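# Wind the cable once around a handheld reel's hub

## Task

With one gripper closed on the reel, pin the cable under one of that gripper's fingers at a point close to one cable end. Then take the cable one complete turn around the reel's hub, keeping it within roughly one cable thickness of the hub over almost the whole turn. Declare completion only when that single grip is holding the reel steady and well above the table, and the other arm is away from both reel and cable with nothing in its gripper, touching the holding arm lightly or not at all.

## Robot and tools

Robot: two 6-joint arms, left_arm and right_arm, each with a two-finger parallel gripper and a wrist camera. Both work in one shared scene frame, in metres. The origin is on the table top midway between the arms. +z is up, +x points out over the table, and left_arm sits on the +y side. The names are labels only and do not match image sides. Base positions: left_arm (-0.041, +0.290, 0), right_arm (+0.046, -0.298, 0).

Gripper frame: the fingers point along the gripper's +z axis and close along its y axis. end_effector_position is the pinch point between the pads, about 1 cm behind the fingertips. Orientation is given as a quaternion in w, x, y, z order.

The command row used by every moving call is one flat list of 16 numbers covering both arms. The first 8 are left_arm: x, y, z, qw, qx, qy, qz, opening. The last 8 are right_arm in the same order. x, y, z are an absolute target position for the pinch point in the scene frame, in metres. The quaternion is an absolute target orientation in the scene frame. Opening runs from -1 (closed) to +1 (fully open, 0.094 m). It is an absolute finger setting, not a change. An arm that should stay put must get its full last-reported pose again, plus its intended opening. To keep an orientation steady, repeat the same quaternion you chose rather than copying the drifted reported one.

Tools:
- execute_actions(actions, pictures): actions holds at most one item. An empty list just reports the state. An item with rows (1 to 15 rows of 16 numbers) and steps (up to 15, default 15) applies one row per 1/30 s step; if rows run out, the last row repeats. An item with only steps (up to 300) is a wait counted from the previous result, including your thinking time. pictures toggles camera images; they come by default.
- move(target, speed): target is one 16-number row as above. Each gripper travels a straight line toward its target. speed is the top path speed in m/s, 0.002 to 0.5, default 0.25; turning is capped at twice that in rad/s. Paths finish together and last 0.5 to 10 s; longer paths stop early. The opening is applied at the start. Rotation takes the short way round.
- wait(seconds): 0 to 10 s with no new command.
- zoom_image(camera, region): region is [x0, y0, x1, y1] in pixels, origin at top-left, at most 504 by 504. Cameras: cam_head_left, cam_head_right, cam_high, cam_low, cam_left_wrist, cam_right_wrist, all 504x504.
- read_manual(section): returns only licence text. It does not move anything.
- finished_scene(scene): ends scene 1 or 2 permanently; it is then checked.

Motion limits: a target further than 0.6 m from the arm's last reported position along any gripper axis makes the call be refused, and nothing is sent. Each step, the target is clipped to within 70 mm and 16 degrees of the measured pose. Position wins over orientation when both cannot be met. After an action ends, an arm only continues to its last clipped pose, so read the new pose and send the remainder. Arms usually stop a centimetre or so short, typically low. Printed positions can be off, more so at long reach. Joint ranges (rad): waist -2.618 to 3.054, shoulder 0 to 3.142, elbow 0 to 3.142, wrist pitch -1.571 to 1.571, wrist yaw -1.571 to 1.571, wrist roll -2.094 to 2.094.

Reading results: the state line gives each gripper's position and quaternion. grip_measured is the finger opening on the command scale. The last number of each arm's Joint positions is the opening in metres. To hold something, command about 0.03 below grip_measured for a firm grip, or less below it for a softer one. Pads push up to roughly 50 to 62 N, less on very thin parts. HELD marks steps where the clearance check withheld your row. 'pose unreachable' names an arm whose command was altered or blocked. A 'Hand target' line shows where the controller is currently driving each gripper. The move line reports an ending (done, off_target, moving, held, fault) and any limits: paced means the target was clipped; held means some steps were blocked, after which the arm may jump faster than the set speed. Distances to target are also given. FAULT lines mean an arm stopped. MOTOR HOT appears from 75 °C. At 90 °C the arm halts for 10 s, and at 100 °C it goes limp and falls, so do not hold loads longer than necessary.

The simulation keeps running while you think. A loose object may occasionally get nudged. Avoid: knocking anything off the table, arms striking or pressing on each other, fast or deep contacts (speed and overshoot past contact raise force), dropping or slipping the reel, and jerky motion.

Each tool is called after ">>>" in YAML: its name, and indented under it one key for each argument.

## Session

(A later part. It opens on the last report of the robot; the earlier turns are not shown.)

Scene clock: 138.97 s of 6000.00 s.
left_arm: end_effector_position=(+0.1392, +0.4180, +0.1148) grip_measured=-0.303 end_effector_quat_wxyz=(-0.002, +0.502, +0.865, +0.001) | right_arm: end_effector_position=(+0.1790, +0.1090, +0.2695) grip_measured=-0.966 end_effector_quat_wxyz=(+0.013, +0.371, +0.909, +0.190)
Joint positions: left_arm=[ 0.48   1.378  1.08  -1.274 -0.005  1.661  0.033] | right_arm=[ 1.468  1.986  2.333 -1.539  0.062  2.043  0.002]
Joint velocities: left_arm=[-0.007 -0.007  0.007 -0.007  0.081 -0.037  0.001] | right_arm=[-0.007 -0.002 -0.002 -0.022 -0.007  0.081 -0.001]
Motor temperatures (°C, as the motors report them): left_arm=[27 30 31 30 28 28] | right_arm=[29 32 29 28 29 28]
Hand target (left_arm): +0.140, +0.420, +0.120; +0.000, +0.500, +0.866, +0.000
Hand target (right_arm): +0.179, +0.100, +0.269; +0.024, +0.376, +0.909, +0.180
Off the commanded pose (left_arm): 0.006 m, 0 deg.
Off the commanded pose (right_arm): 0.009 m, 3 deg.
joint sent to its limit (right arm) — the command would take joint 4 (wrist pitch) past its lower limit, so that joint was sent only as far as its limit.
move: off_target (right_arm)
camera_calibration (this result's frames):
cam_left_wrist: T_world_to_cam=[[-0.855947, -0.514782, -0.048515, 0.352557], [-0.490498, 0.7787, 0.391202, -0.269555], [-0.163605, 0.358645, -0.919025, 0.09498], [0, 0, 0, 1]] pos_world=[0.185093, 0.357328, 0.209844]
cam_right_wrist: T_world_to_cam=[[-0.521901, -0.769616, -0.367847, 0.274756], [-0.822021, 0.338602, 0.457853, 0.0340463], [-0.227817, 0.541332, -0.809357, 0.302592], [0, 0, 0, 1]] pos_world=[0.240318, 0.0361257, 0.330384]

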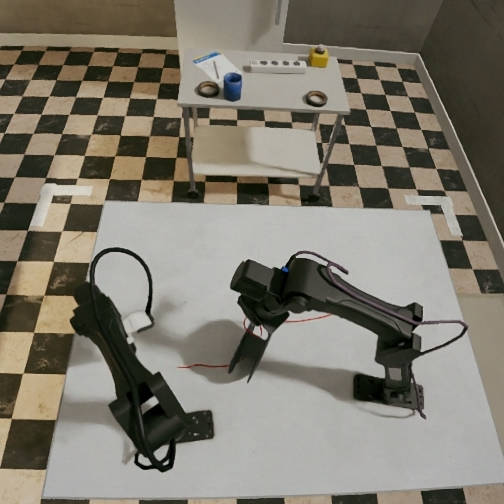

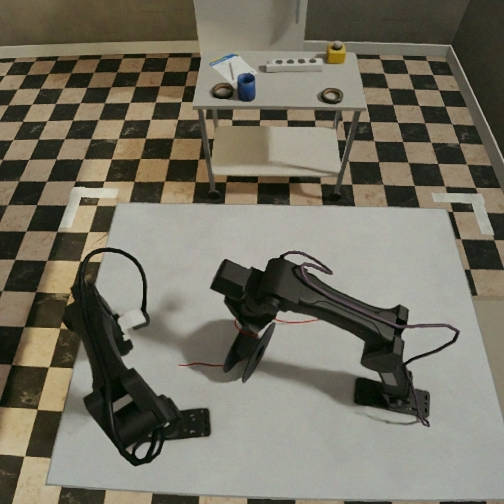

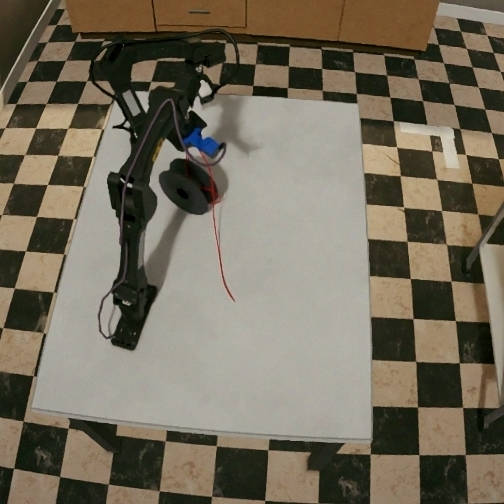

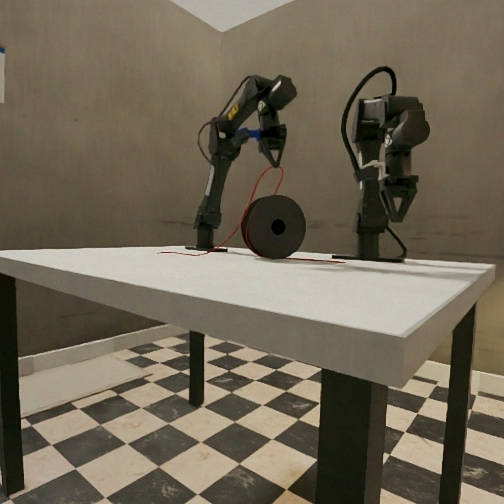

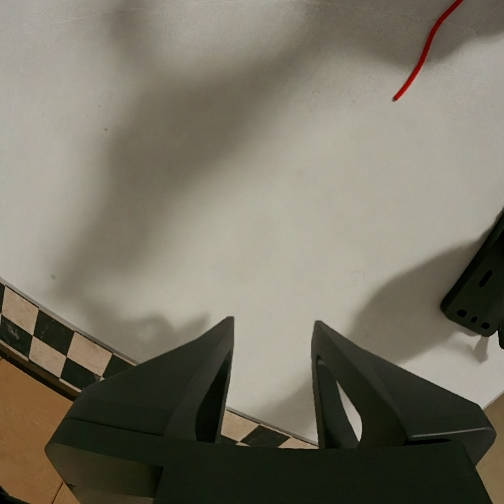

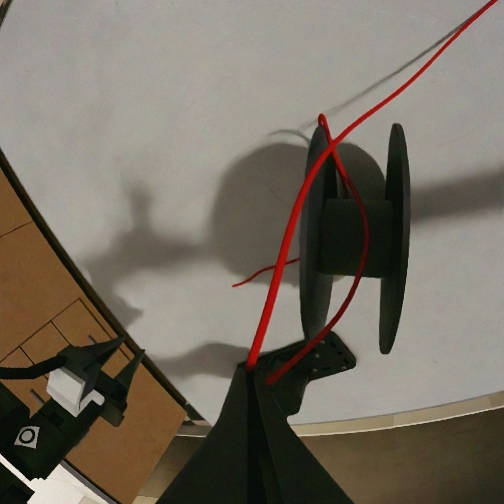

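>>> move:
  target: [0.14,0.42,0.12,0,0.5,0.866,0,-0.3,0.12,0.075,0.27,0.0,0.33,0.93,0.16,-0.98]
  speed: 0.1

>>> move:
  target: [0.14,0.42,0.12,0,0.5,0.866,0,-0.3,0.03,0.11,0.23,0.0,0.24,0.96,0.13,-0.98]
  speed: 0.1

Scene clock: 146.90 s of 6000.00 s.
left_arm: end_effector_position=(+0.1392, +0.4180, +0.1148) grip_measured=-0.303 end_effector_quat_wxyz=(-0.002, +0.502, +0.865, +0.001) | right_arm: end_effector_position=(+0.1242, +0.0836, +0.2701) grip_measured=-0.966 end_effector_quat_wxyz=(-0.002, +0.330, +0.928, +0.171)
Joint positions: left_arm=[ 0.48   1.378  1.08  -1.274 -0.005  1.661  0.033] | right_arm=[ 1.579  1.845  2.153 -1.539  0.05   2.065  0.002]
Joint velocities: left_arm=[-0.007 -0.002 -0.002 -0.037 -0.007 -0.066 -0.   ] | right_arm=[-0.002 -0.012 -0.022  0.095  0.007  0.022  0.   ]
Motor temperatures (°C, as the motors report them): left_arm=[27 30 31 30 28 28] | right_arm=[29 32 29 28 29 28]
Hand target (left_arm): +0.140, +0.420, +0.120; +0.000, +0.500, +0.866, +0.000
Hand target (right_arm): +0.120, +0.075, +0.269; -0.002, +0.330, +0.930, +0.161
Off the commanded pose (left_arm): 0.006 m, 0 deg.
Off the commanded pose (right_arm): 0.010 m, 1 deg.
After step 180, 0.90 s passed at rest.
move: done
camera_calibration (this result's frames):
cam_left_wrist: T_world_to_cam=[[-0.855947, -0.514782, -0.048515, 0.352557], [-0.490498, 0.7787, 0.391202, -0.269555], [-0.163605, 0.358645, -0.919025, 0.09498], [0, 0, 0, 1]] pos_world=[0.185093, 0.357328, 0.209844]
cam_right_wrist: T_world_to_cam=[[-0.455546, -0.827346, -0.328596, 0.212782], [-0.838681, 0.275105, 0.470034, 0.00139961], [-0.298483, 0.489709, -0.819203, 0.320033], [0, 0, 0, 1]] pos_world=[0.19363, 0.0189361, 0.331434]

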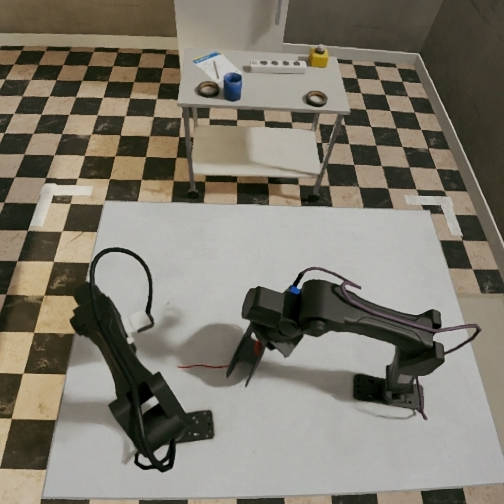

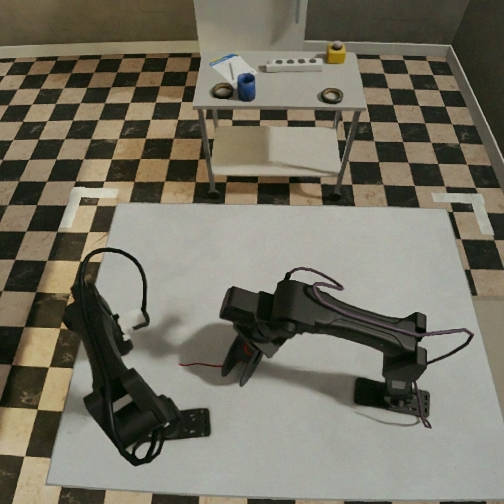

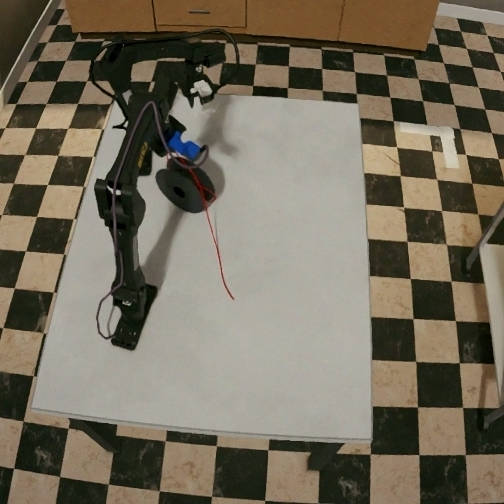

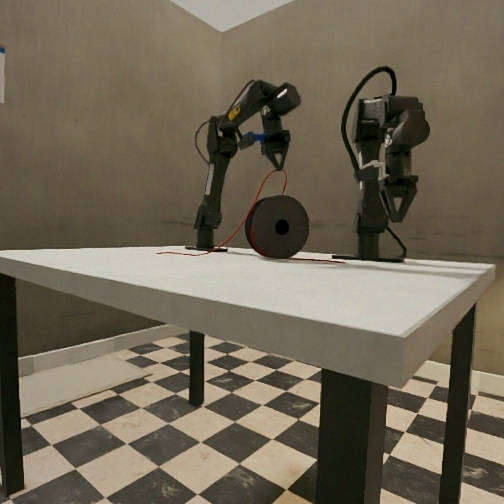

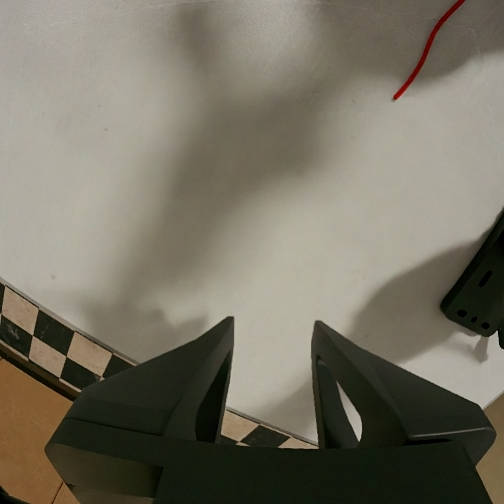

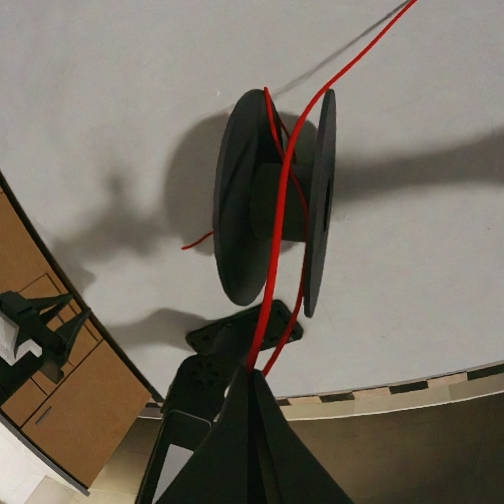

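Scene clock: 148.30 s of 6000.00 s.
left_arm: end_effector_position=(+0.1392, +0.4180, +0.1148) grip_measured=-0.303 end_effector_quat_wxyz=(-0.002, +0.502, +0.865, +0.001) | right_arm: end_effector_position=(+0.0309, +0.1101, +0.2317) grip_measured=-0.966 end_effector_quat_wxyz=(-0.012, +0.223, +0.966, +0.132)
Joint positions: left_arm=[ 0.48   1.378  1.08  -1.274 -0.005  1.661  0.033] | right_arm=[ 1.817  1.944  2.143 -1.509  0.05   2.075  0.002]
Joint velocities: left_arm=[-0.002  0.002  0.027  0.037  0.051  0.051 -0.   ] | right_arm=[-0.012  0.007  0.002 -0.007 -0.022  0.007 -0.   ]
Motor temperatures (°C, as the motors report them): left_arm=[27 30 31 30 28 28] | right_arm=[29 32 29 28 29 28]
Hand target (left_arm): +0.140, +0.420, +0.120; +0.000, +0.500, +0.866, +0.000
Hand target (right_arm): +0.030, +0.111, +0.230; -0.009, +0.224, +0.966, +0.129
Off the commanded pose (left_arm): 0.006 m, 0 deg.
Off the commanded pose (right_arm): 0.002 m, 2 deg.
joint sent to its limit (right arm) — the command would take joint 6 (wrist roll) past its upper limit, so that joint was sent only as far as its limit.
move: done
camera_calibration (this result's frames):
cam_left_wrist: T_world_to_cam=[[-0.855947, -0.514782, -0.048515, 0.352557], [-0.490498, 0.7787, 0.391202, -0.269555], [-0.163605, 0.358645, -0.919025, 0.09498], [0, 0, 0, 1]] pos_world=[0.185093, 0.357328, 0.209844]
cam_right_wrist: T_world_to_cam=[[-0.256242, -0.932032, -0.256234, 0.168183], [-0.879689, 0.114993, 0.461436, -0.0452142], [-0.400608, 0.343645, -0.849365, 0.274051], [0, 0, 0, 1]] pos_world=[0.113108, 0.0677751, 0.296727]

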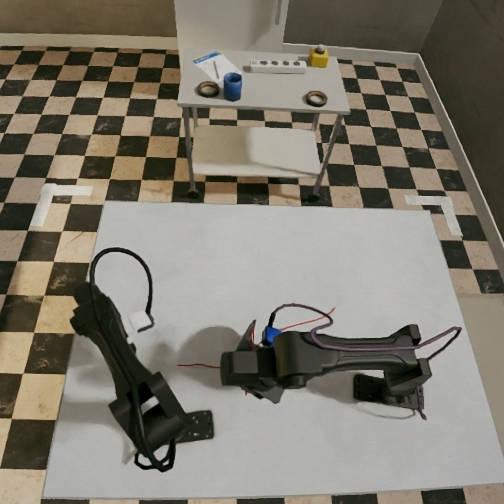

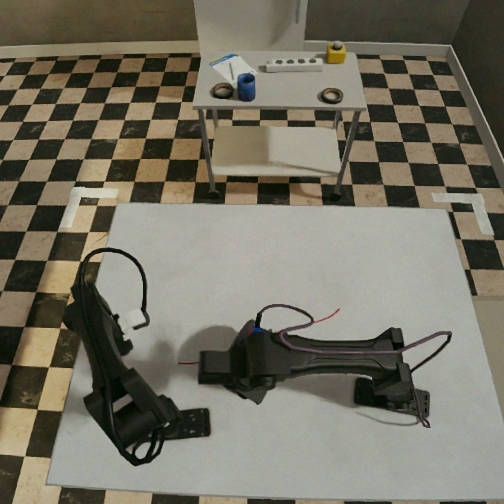

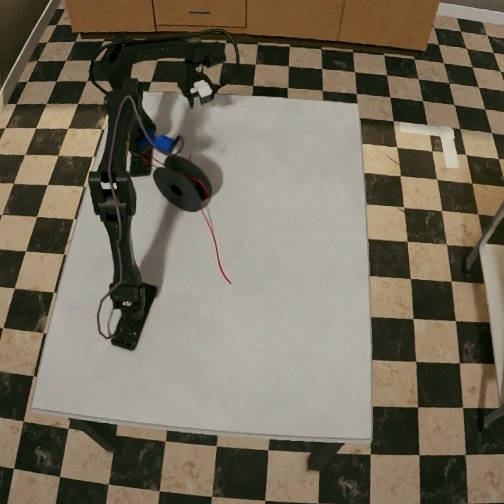

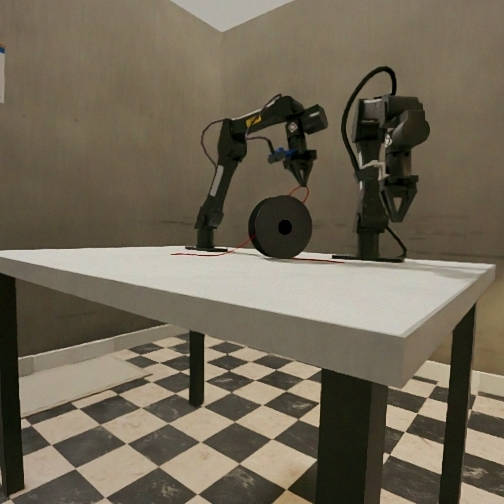

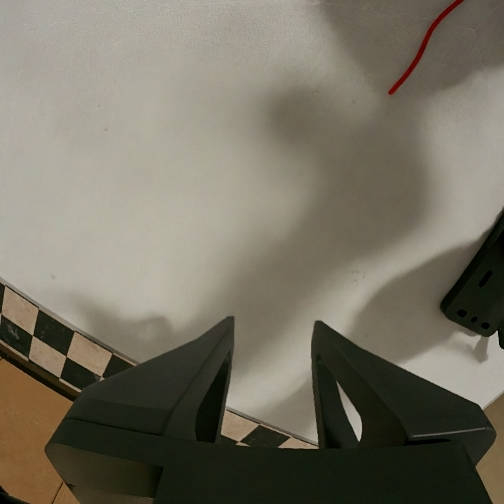

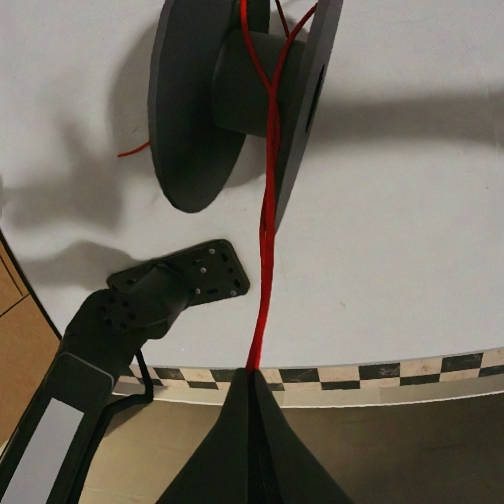

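>>> move:
  target: [0.14,0.42,0.12,0,0.5,0.866,0,-0.3,-0.01,0.12,0.15,0.0,0.17,0.983,0.06,-0.98]
  speed: 0.1

>>> move:
  target: [0.14,0.42,0.12,0,0.5,0.866,0,-0.3,-0.01,0.11,0.22,0.0,0.17,0.98,0.1,-0.5]
  speed: 0.1

>>> move:
  target: [0.14,0.42,0.12,0,0.5,0.866,0,-0.3,0.22,-0.2,0.2,0.0,0.5,0.866,0,0]
  speed: 0.3

Scene clock: 155.97 s of 6000.00 s.
left_arm: end_effector_position=(+0.1392, +0.4180, +0.1148) grip_measured=-0.303 end_effector_quat_wxyz=(-0.002, +0.502, +0.865, +0.001) | right_arm: end_effector_position=(-0.0070, +0.1245, +0.1562) grip_measured=-0.966 end_effector_quat_wxyz=(-0.004, +0.177, +0.982, +0.070)
Joint positions: left_arm=[ 0.48   1.378  1.08  -1.274 -0.005  1.661  0.033] | right_arm=[ 1.898  2.066  2.031 -1.4    0.037  2.065  0.002]
Joint velocities: left_arm=[-0.002  0.007  0.007  0.051  0.037 -0.007 -0.   ] | right_arm=[-0.012  0.017 -0.012 -0.051 -0.066 -0.081 -0.001]
Motor temperatures (°C, as the motors report them): left_arm=[27 30 31 30 28 28] | right_arm=[29 32 29 28 29 28]
Hand target (left_arm): +0.140, +0.420, +0.120; +0.000, +0.500, +0.866, +0.000
Hand target (right_arm): -0.010, +0.121, +0.150; -0.002, +0.170, +0.984, +0.060
Off the commanded pose (left_arm): 0.006 m, 0 deg.
Off the commanded pose (right_arm): 0.008 m, 2 deg.
After step 180, 0.37 s passed at rest.
move: done
camera_calibration (this result's frames):
cam_left_wrist: T_world_to_cam=[[-0.855947, -0.514782, -0.048515, 0.352557], [-0.490498, 0.7787, 0.391202, -0.269555], [-0.163605, 0.358645, -0.919025, 0.09498], [0, 0, 0, 1]] pos_world=[0.185093, 0.357328, 0.209844]
cam_right_wrist: T_world_to_cam=[[-0.166236, -0.976589, -0.136523, 0.140004], [-0.889664, 0.0888267, 0.447892, -0.0400874], [-0.42528, 0.195915, -0.883603, 0.213361], [0, 0, 0, 1]] pos_world=[0.0783474, 0.0984866, 0.225595]

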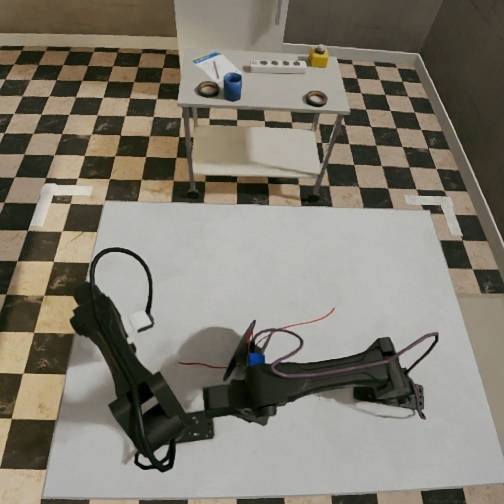

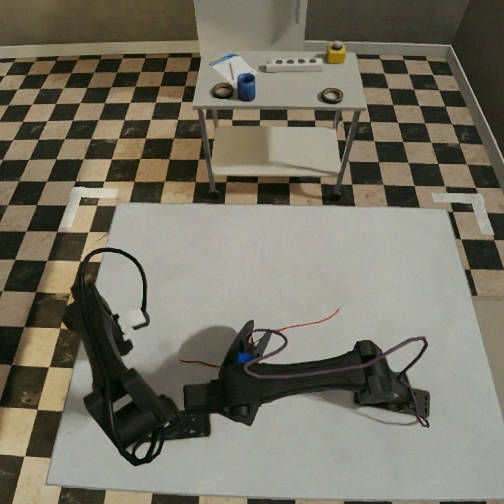

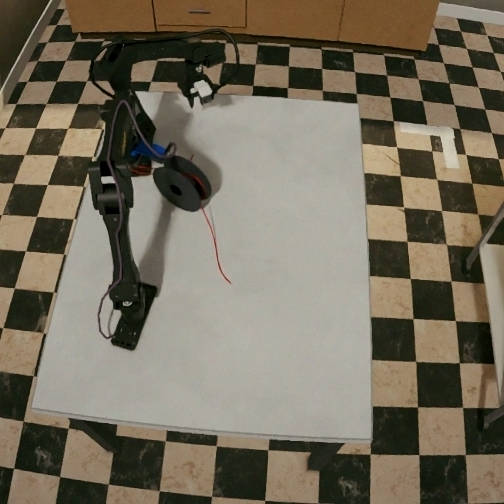

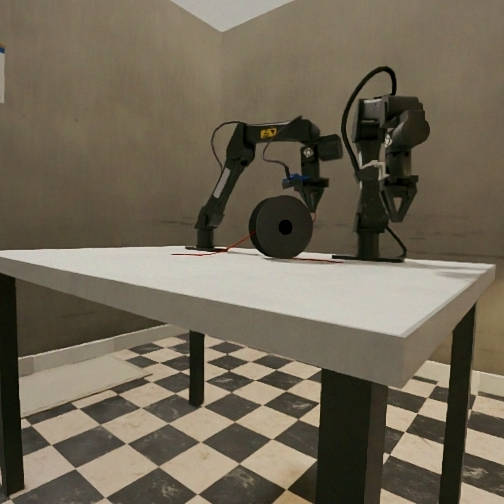

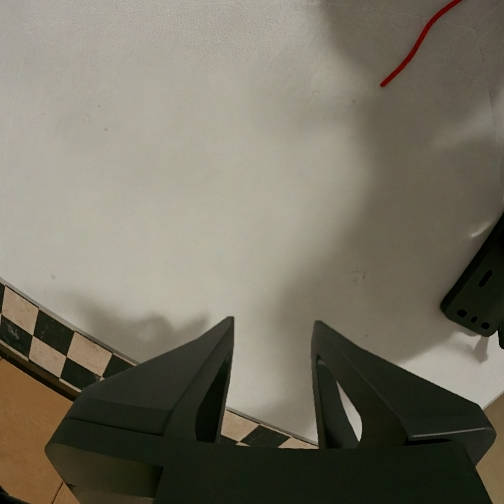

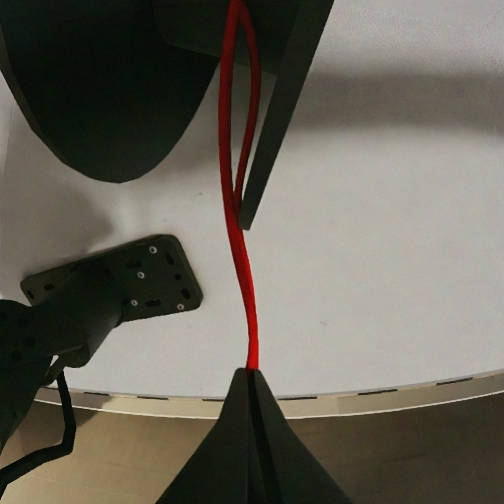

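Scene clock: 157.07 s of 6000.00 s.
left_arm: end_effector_position=(+0.1392, +0.4180, +0.1148) grip_measured=-0.303 end_effector_quat_wxyz=(-0.002, +0.502, +0.865, +0.001) | right_arm: end_effector_position=(-0.0107, +0.1126, +0.2112) grip_measured=-0.503 end_effector_quat_wxyz=(-0.010, +0.170, +0.980, +0.099)
Joint positions: left_arm=[ 0.48   1.378  1.08  -1.274 -0.005  1.661  0.033] | right_arm=[ 1.915  2.019  2.18  -1.537  0.045  2.065  0.023]
Joint velocities: left_arm=[ 0.007  0.007  0.017 -0.022  0.037  0.007 -0.001] | right_arm=[ 0.012  0.002  0.002 -0.007 -0.037  0.051  0.001]
Motor temperatures (°C, as the motors report them): left_arm=[27 30 31 30 28 28] | right_arm=[29 32 29 28 29 28]
Hand target (left_arm): +0.140, +0.420, +0.120; +0.000, +0.500, +0.866, +0.000
Hand target (right_arm): -0.010, +0.109, +0.220; -0.002, +0.170, +0.980, +0.105
Off the commanded pose (left_arm): 0.006 m, 0 deg.
Off the commanded pose (right_arm): 0.009 m, 1 deg.
joint sent to its limit (right arm) — the command would take joint 4 (wrist pitch) past its lower limit, so that joint was sent only as far as its limit.
move: done
camera_calibration (this result's frames):
cam_left_wrist: T_world_to_cam=[[-0.855947, -0.514782, -0.048515, 0.352557], [-0.490498, 0.7787, 0.391202, -0.269555], [-0.163605, 0.358645, -0.919025, 0.09498], [0, 0, 0, 1]] pos_world=[0.185093, 0.357328, 0.209844]
cam_right_wrist: T_world_to_cam=[[-0.152056, -0.969157, -0.193942, 0.146754], [-0.89065, 0.0492847, 0.452011, -0.0633129], [-0.428511, 0.241466, -0.870674, 0.25482], [0, 0, 0, 1]] pos_world=[0.0751185, 0.0838179, 0.278945]

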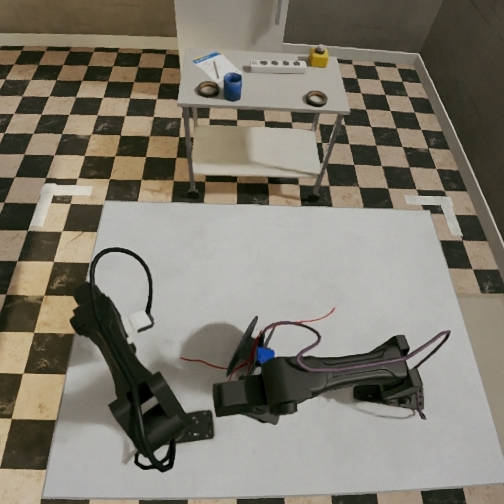

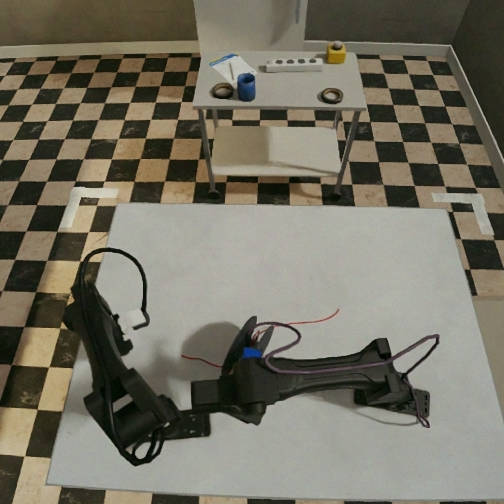

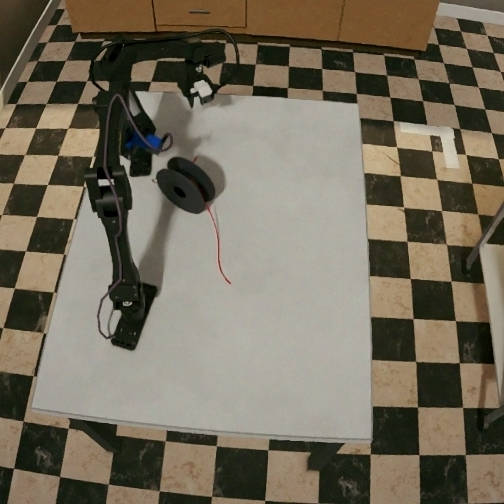

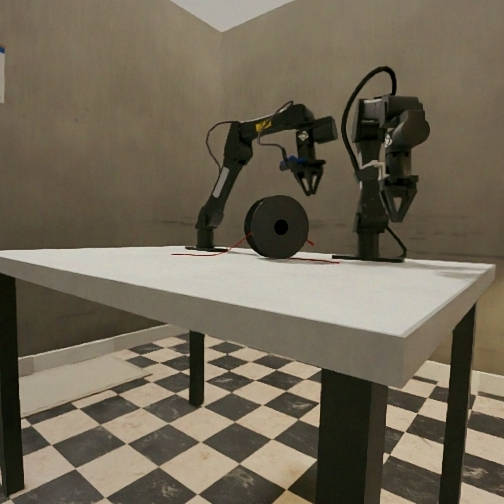

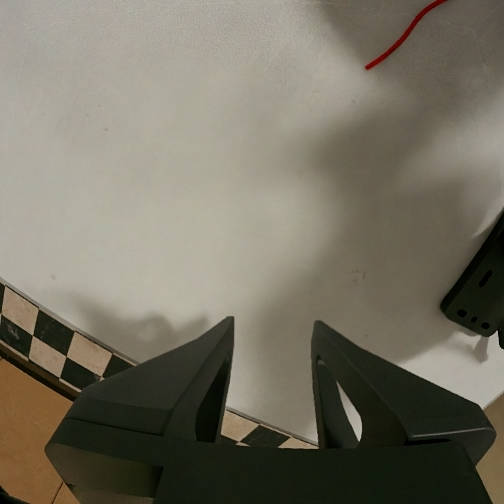

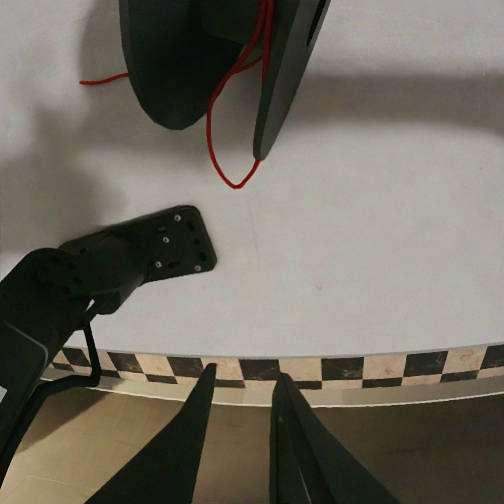

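Scene clock: 159.07 s of 6000.00 s.
left_arm: end_effector_position=(+0.1392, +0.4180, +0.1148) grip_measured=-0.303 end_effector_quat_wxyz=(-0.002, +0.502, +0.865, +0.001) | right_arm: end_effector_position=(+0.2257, -0.1951, +0.1979) grip_measured=-0.003 end_effector_quat_wxyz=(+0.027, +0.501, +0.865, +0.033)
Joint positions: left_arm=[ 0.48   1.378  1.08  -1.274 -0.005  1.661  0.033] | right_arm=[ 0.719  1.282  1.339 -1.543  0.015  1.579  0.047]
Joint velocities: left_arm=[-0.007  0.017  0.012  0.007 -0.007  0.007 -0.   ] | right_arm=[-0.002  0.002 -0.007  0.007 -0.081  0.051  0.   ]
Motor temperatures (°C, as the motors report them): left_arm=[27 30 31 30 28 28] | right_arm=[29 32 29 28 29 28]
Hand target (left_arm): +0.140, +0.420, +0.120; +0.000, +0.500, +0.866, +0.000
Hand target (right_arm): +0.222, -0.201, +0.196; +0.027, +0.499, +0.866, +0.020
Off the commanded pose (left_arm): 0.006 m, 0 deg.
Off the commanded pose (right_arm): 0.008 m, 5 deg.
joint sent to its limit (right arm) — the command would take joint 4 (wrist pitch) past its lower limit, so that joint was sent only as far as its limit.
move: off_target (right_arm)
camera_calibration (this result's frames):
cam_left_wrist: T_world_to_cam=[[-0.855947, -0.514782, -0.048515, 0.352557], [-0.490498, 0.7787, 0.391202, -0.269555], [-0.163605, 0.358645, -0.919025, 0.09498], [0, 0, 0, 1]] pos_world=[0.185093, 0.357328, 0.209844]
cam_right_wrist: T_world_to_cam=[[-0.755087, -0.65118, -0.0762115, 0.0567951], [-0.617063, 0.66658, 0.418216, 0.233774], [-0.221533, 0.362816, -0.905145, 0.402571], [0, 0, 0, 1]] pos_world=[0.276321, -0.264904, 0.270945]

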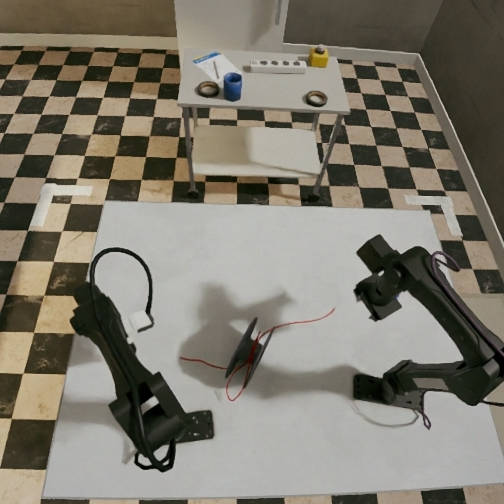

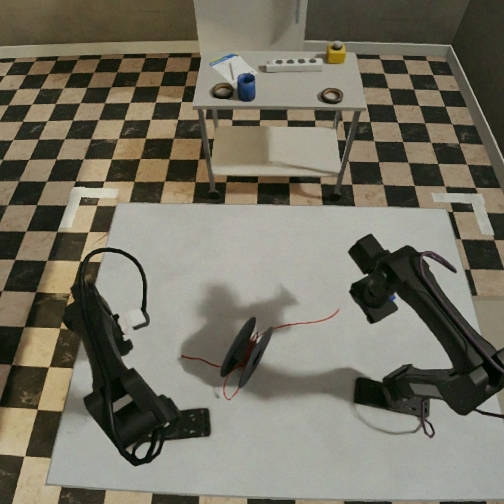

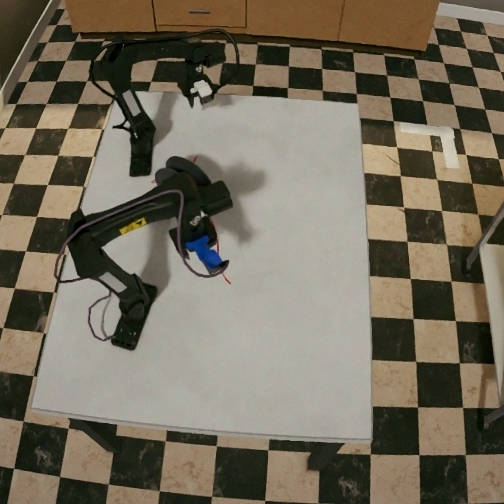

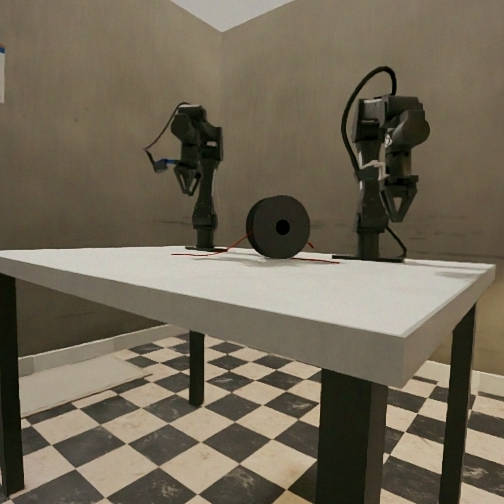

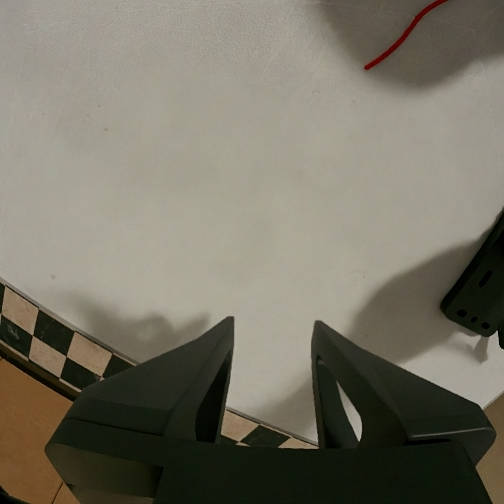

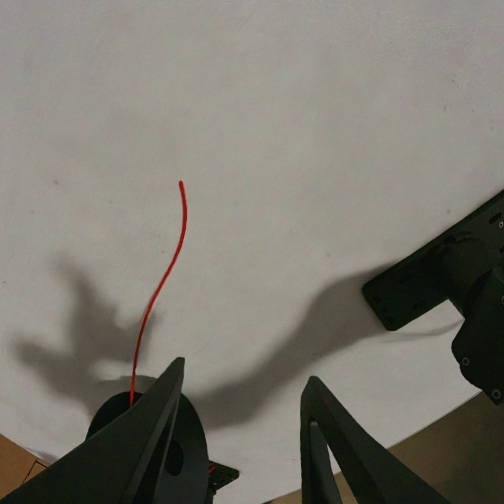

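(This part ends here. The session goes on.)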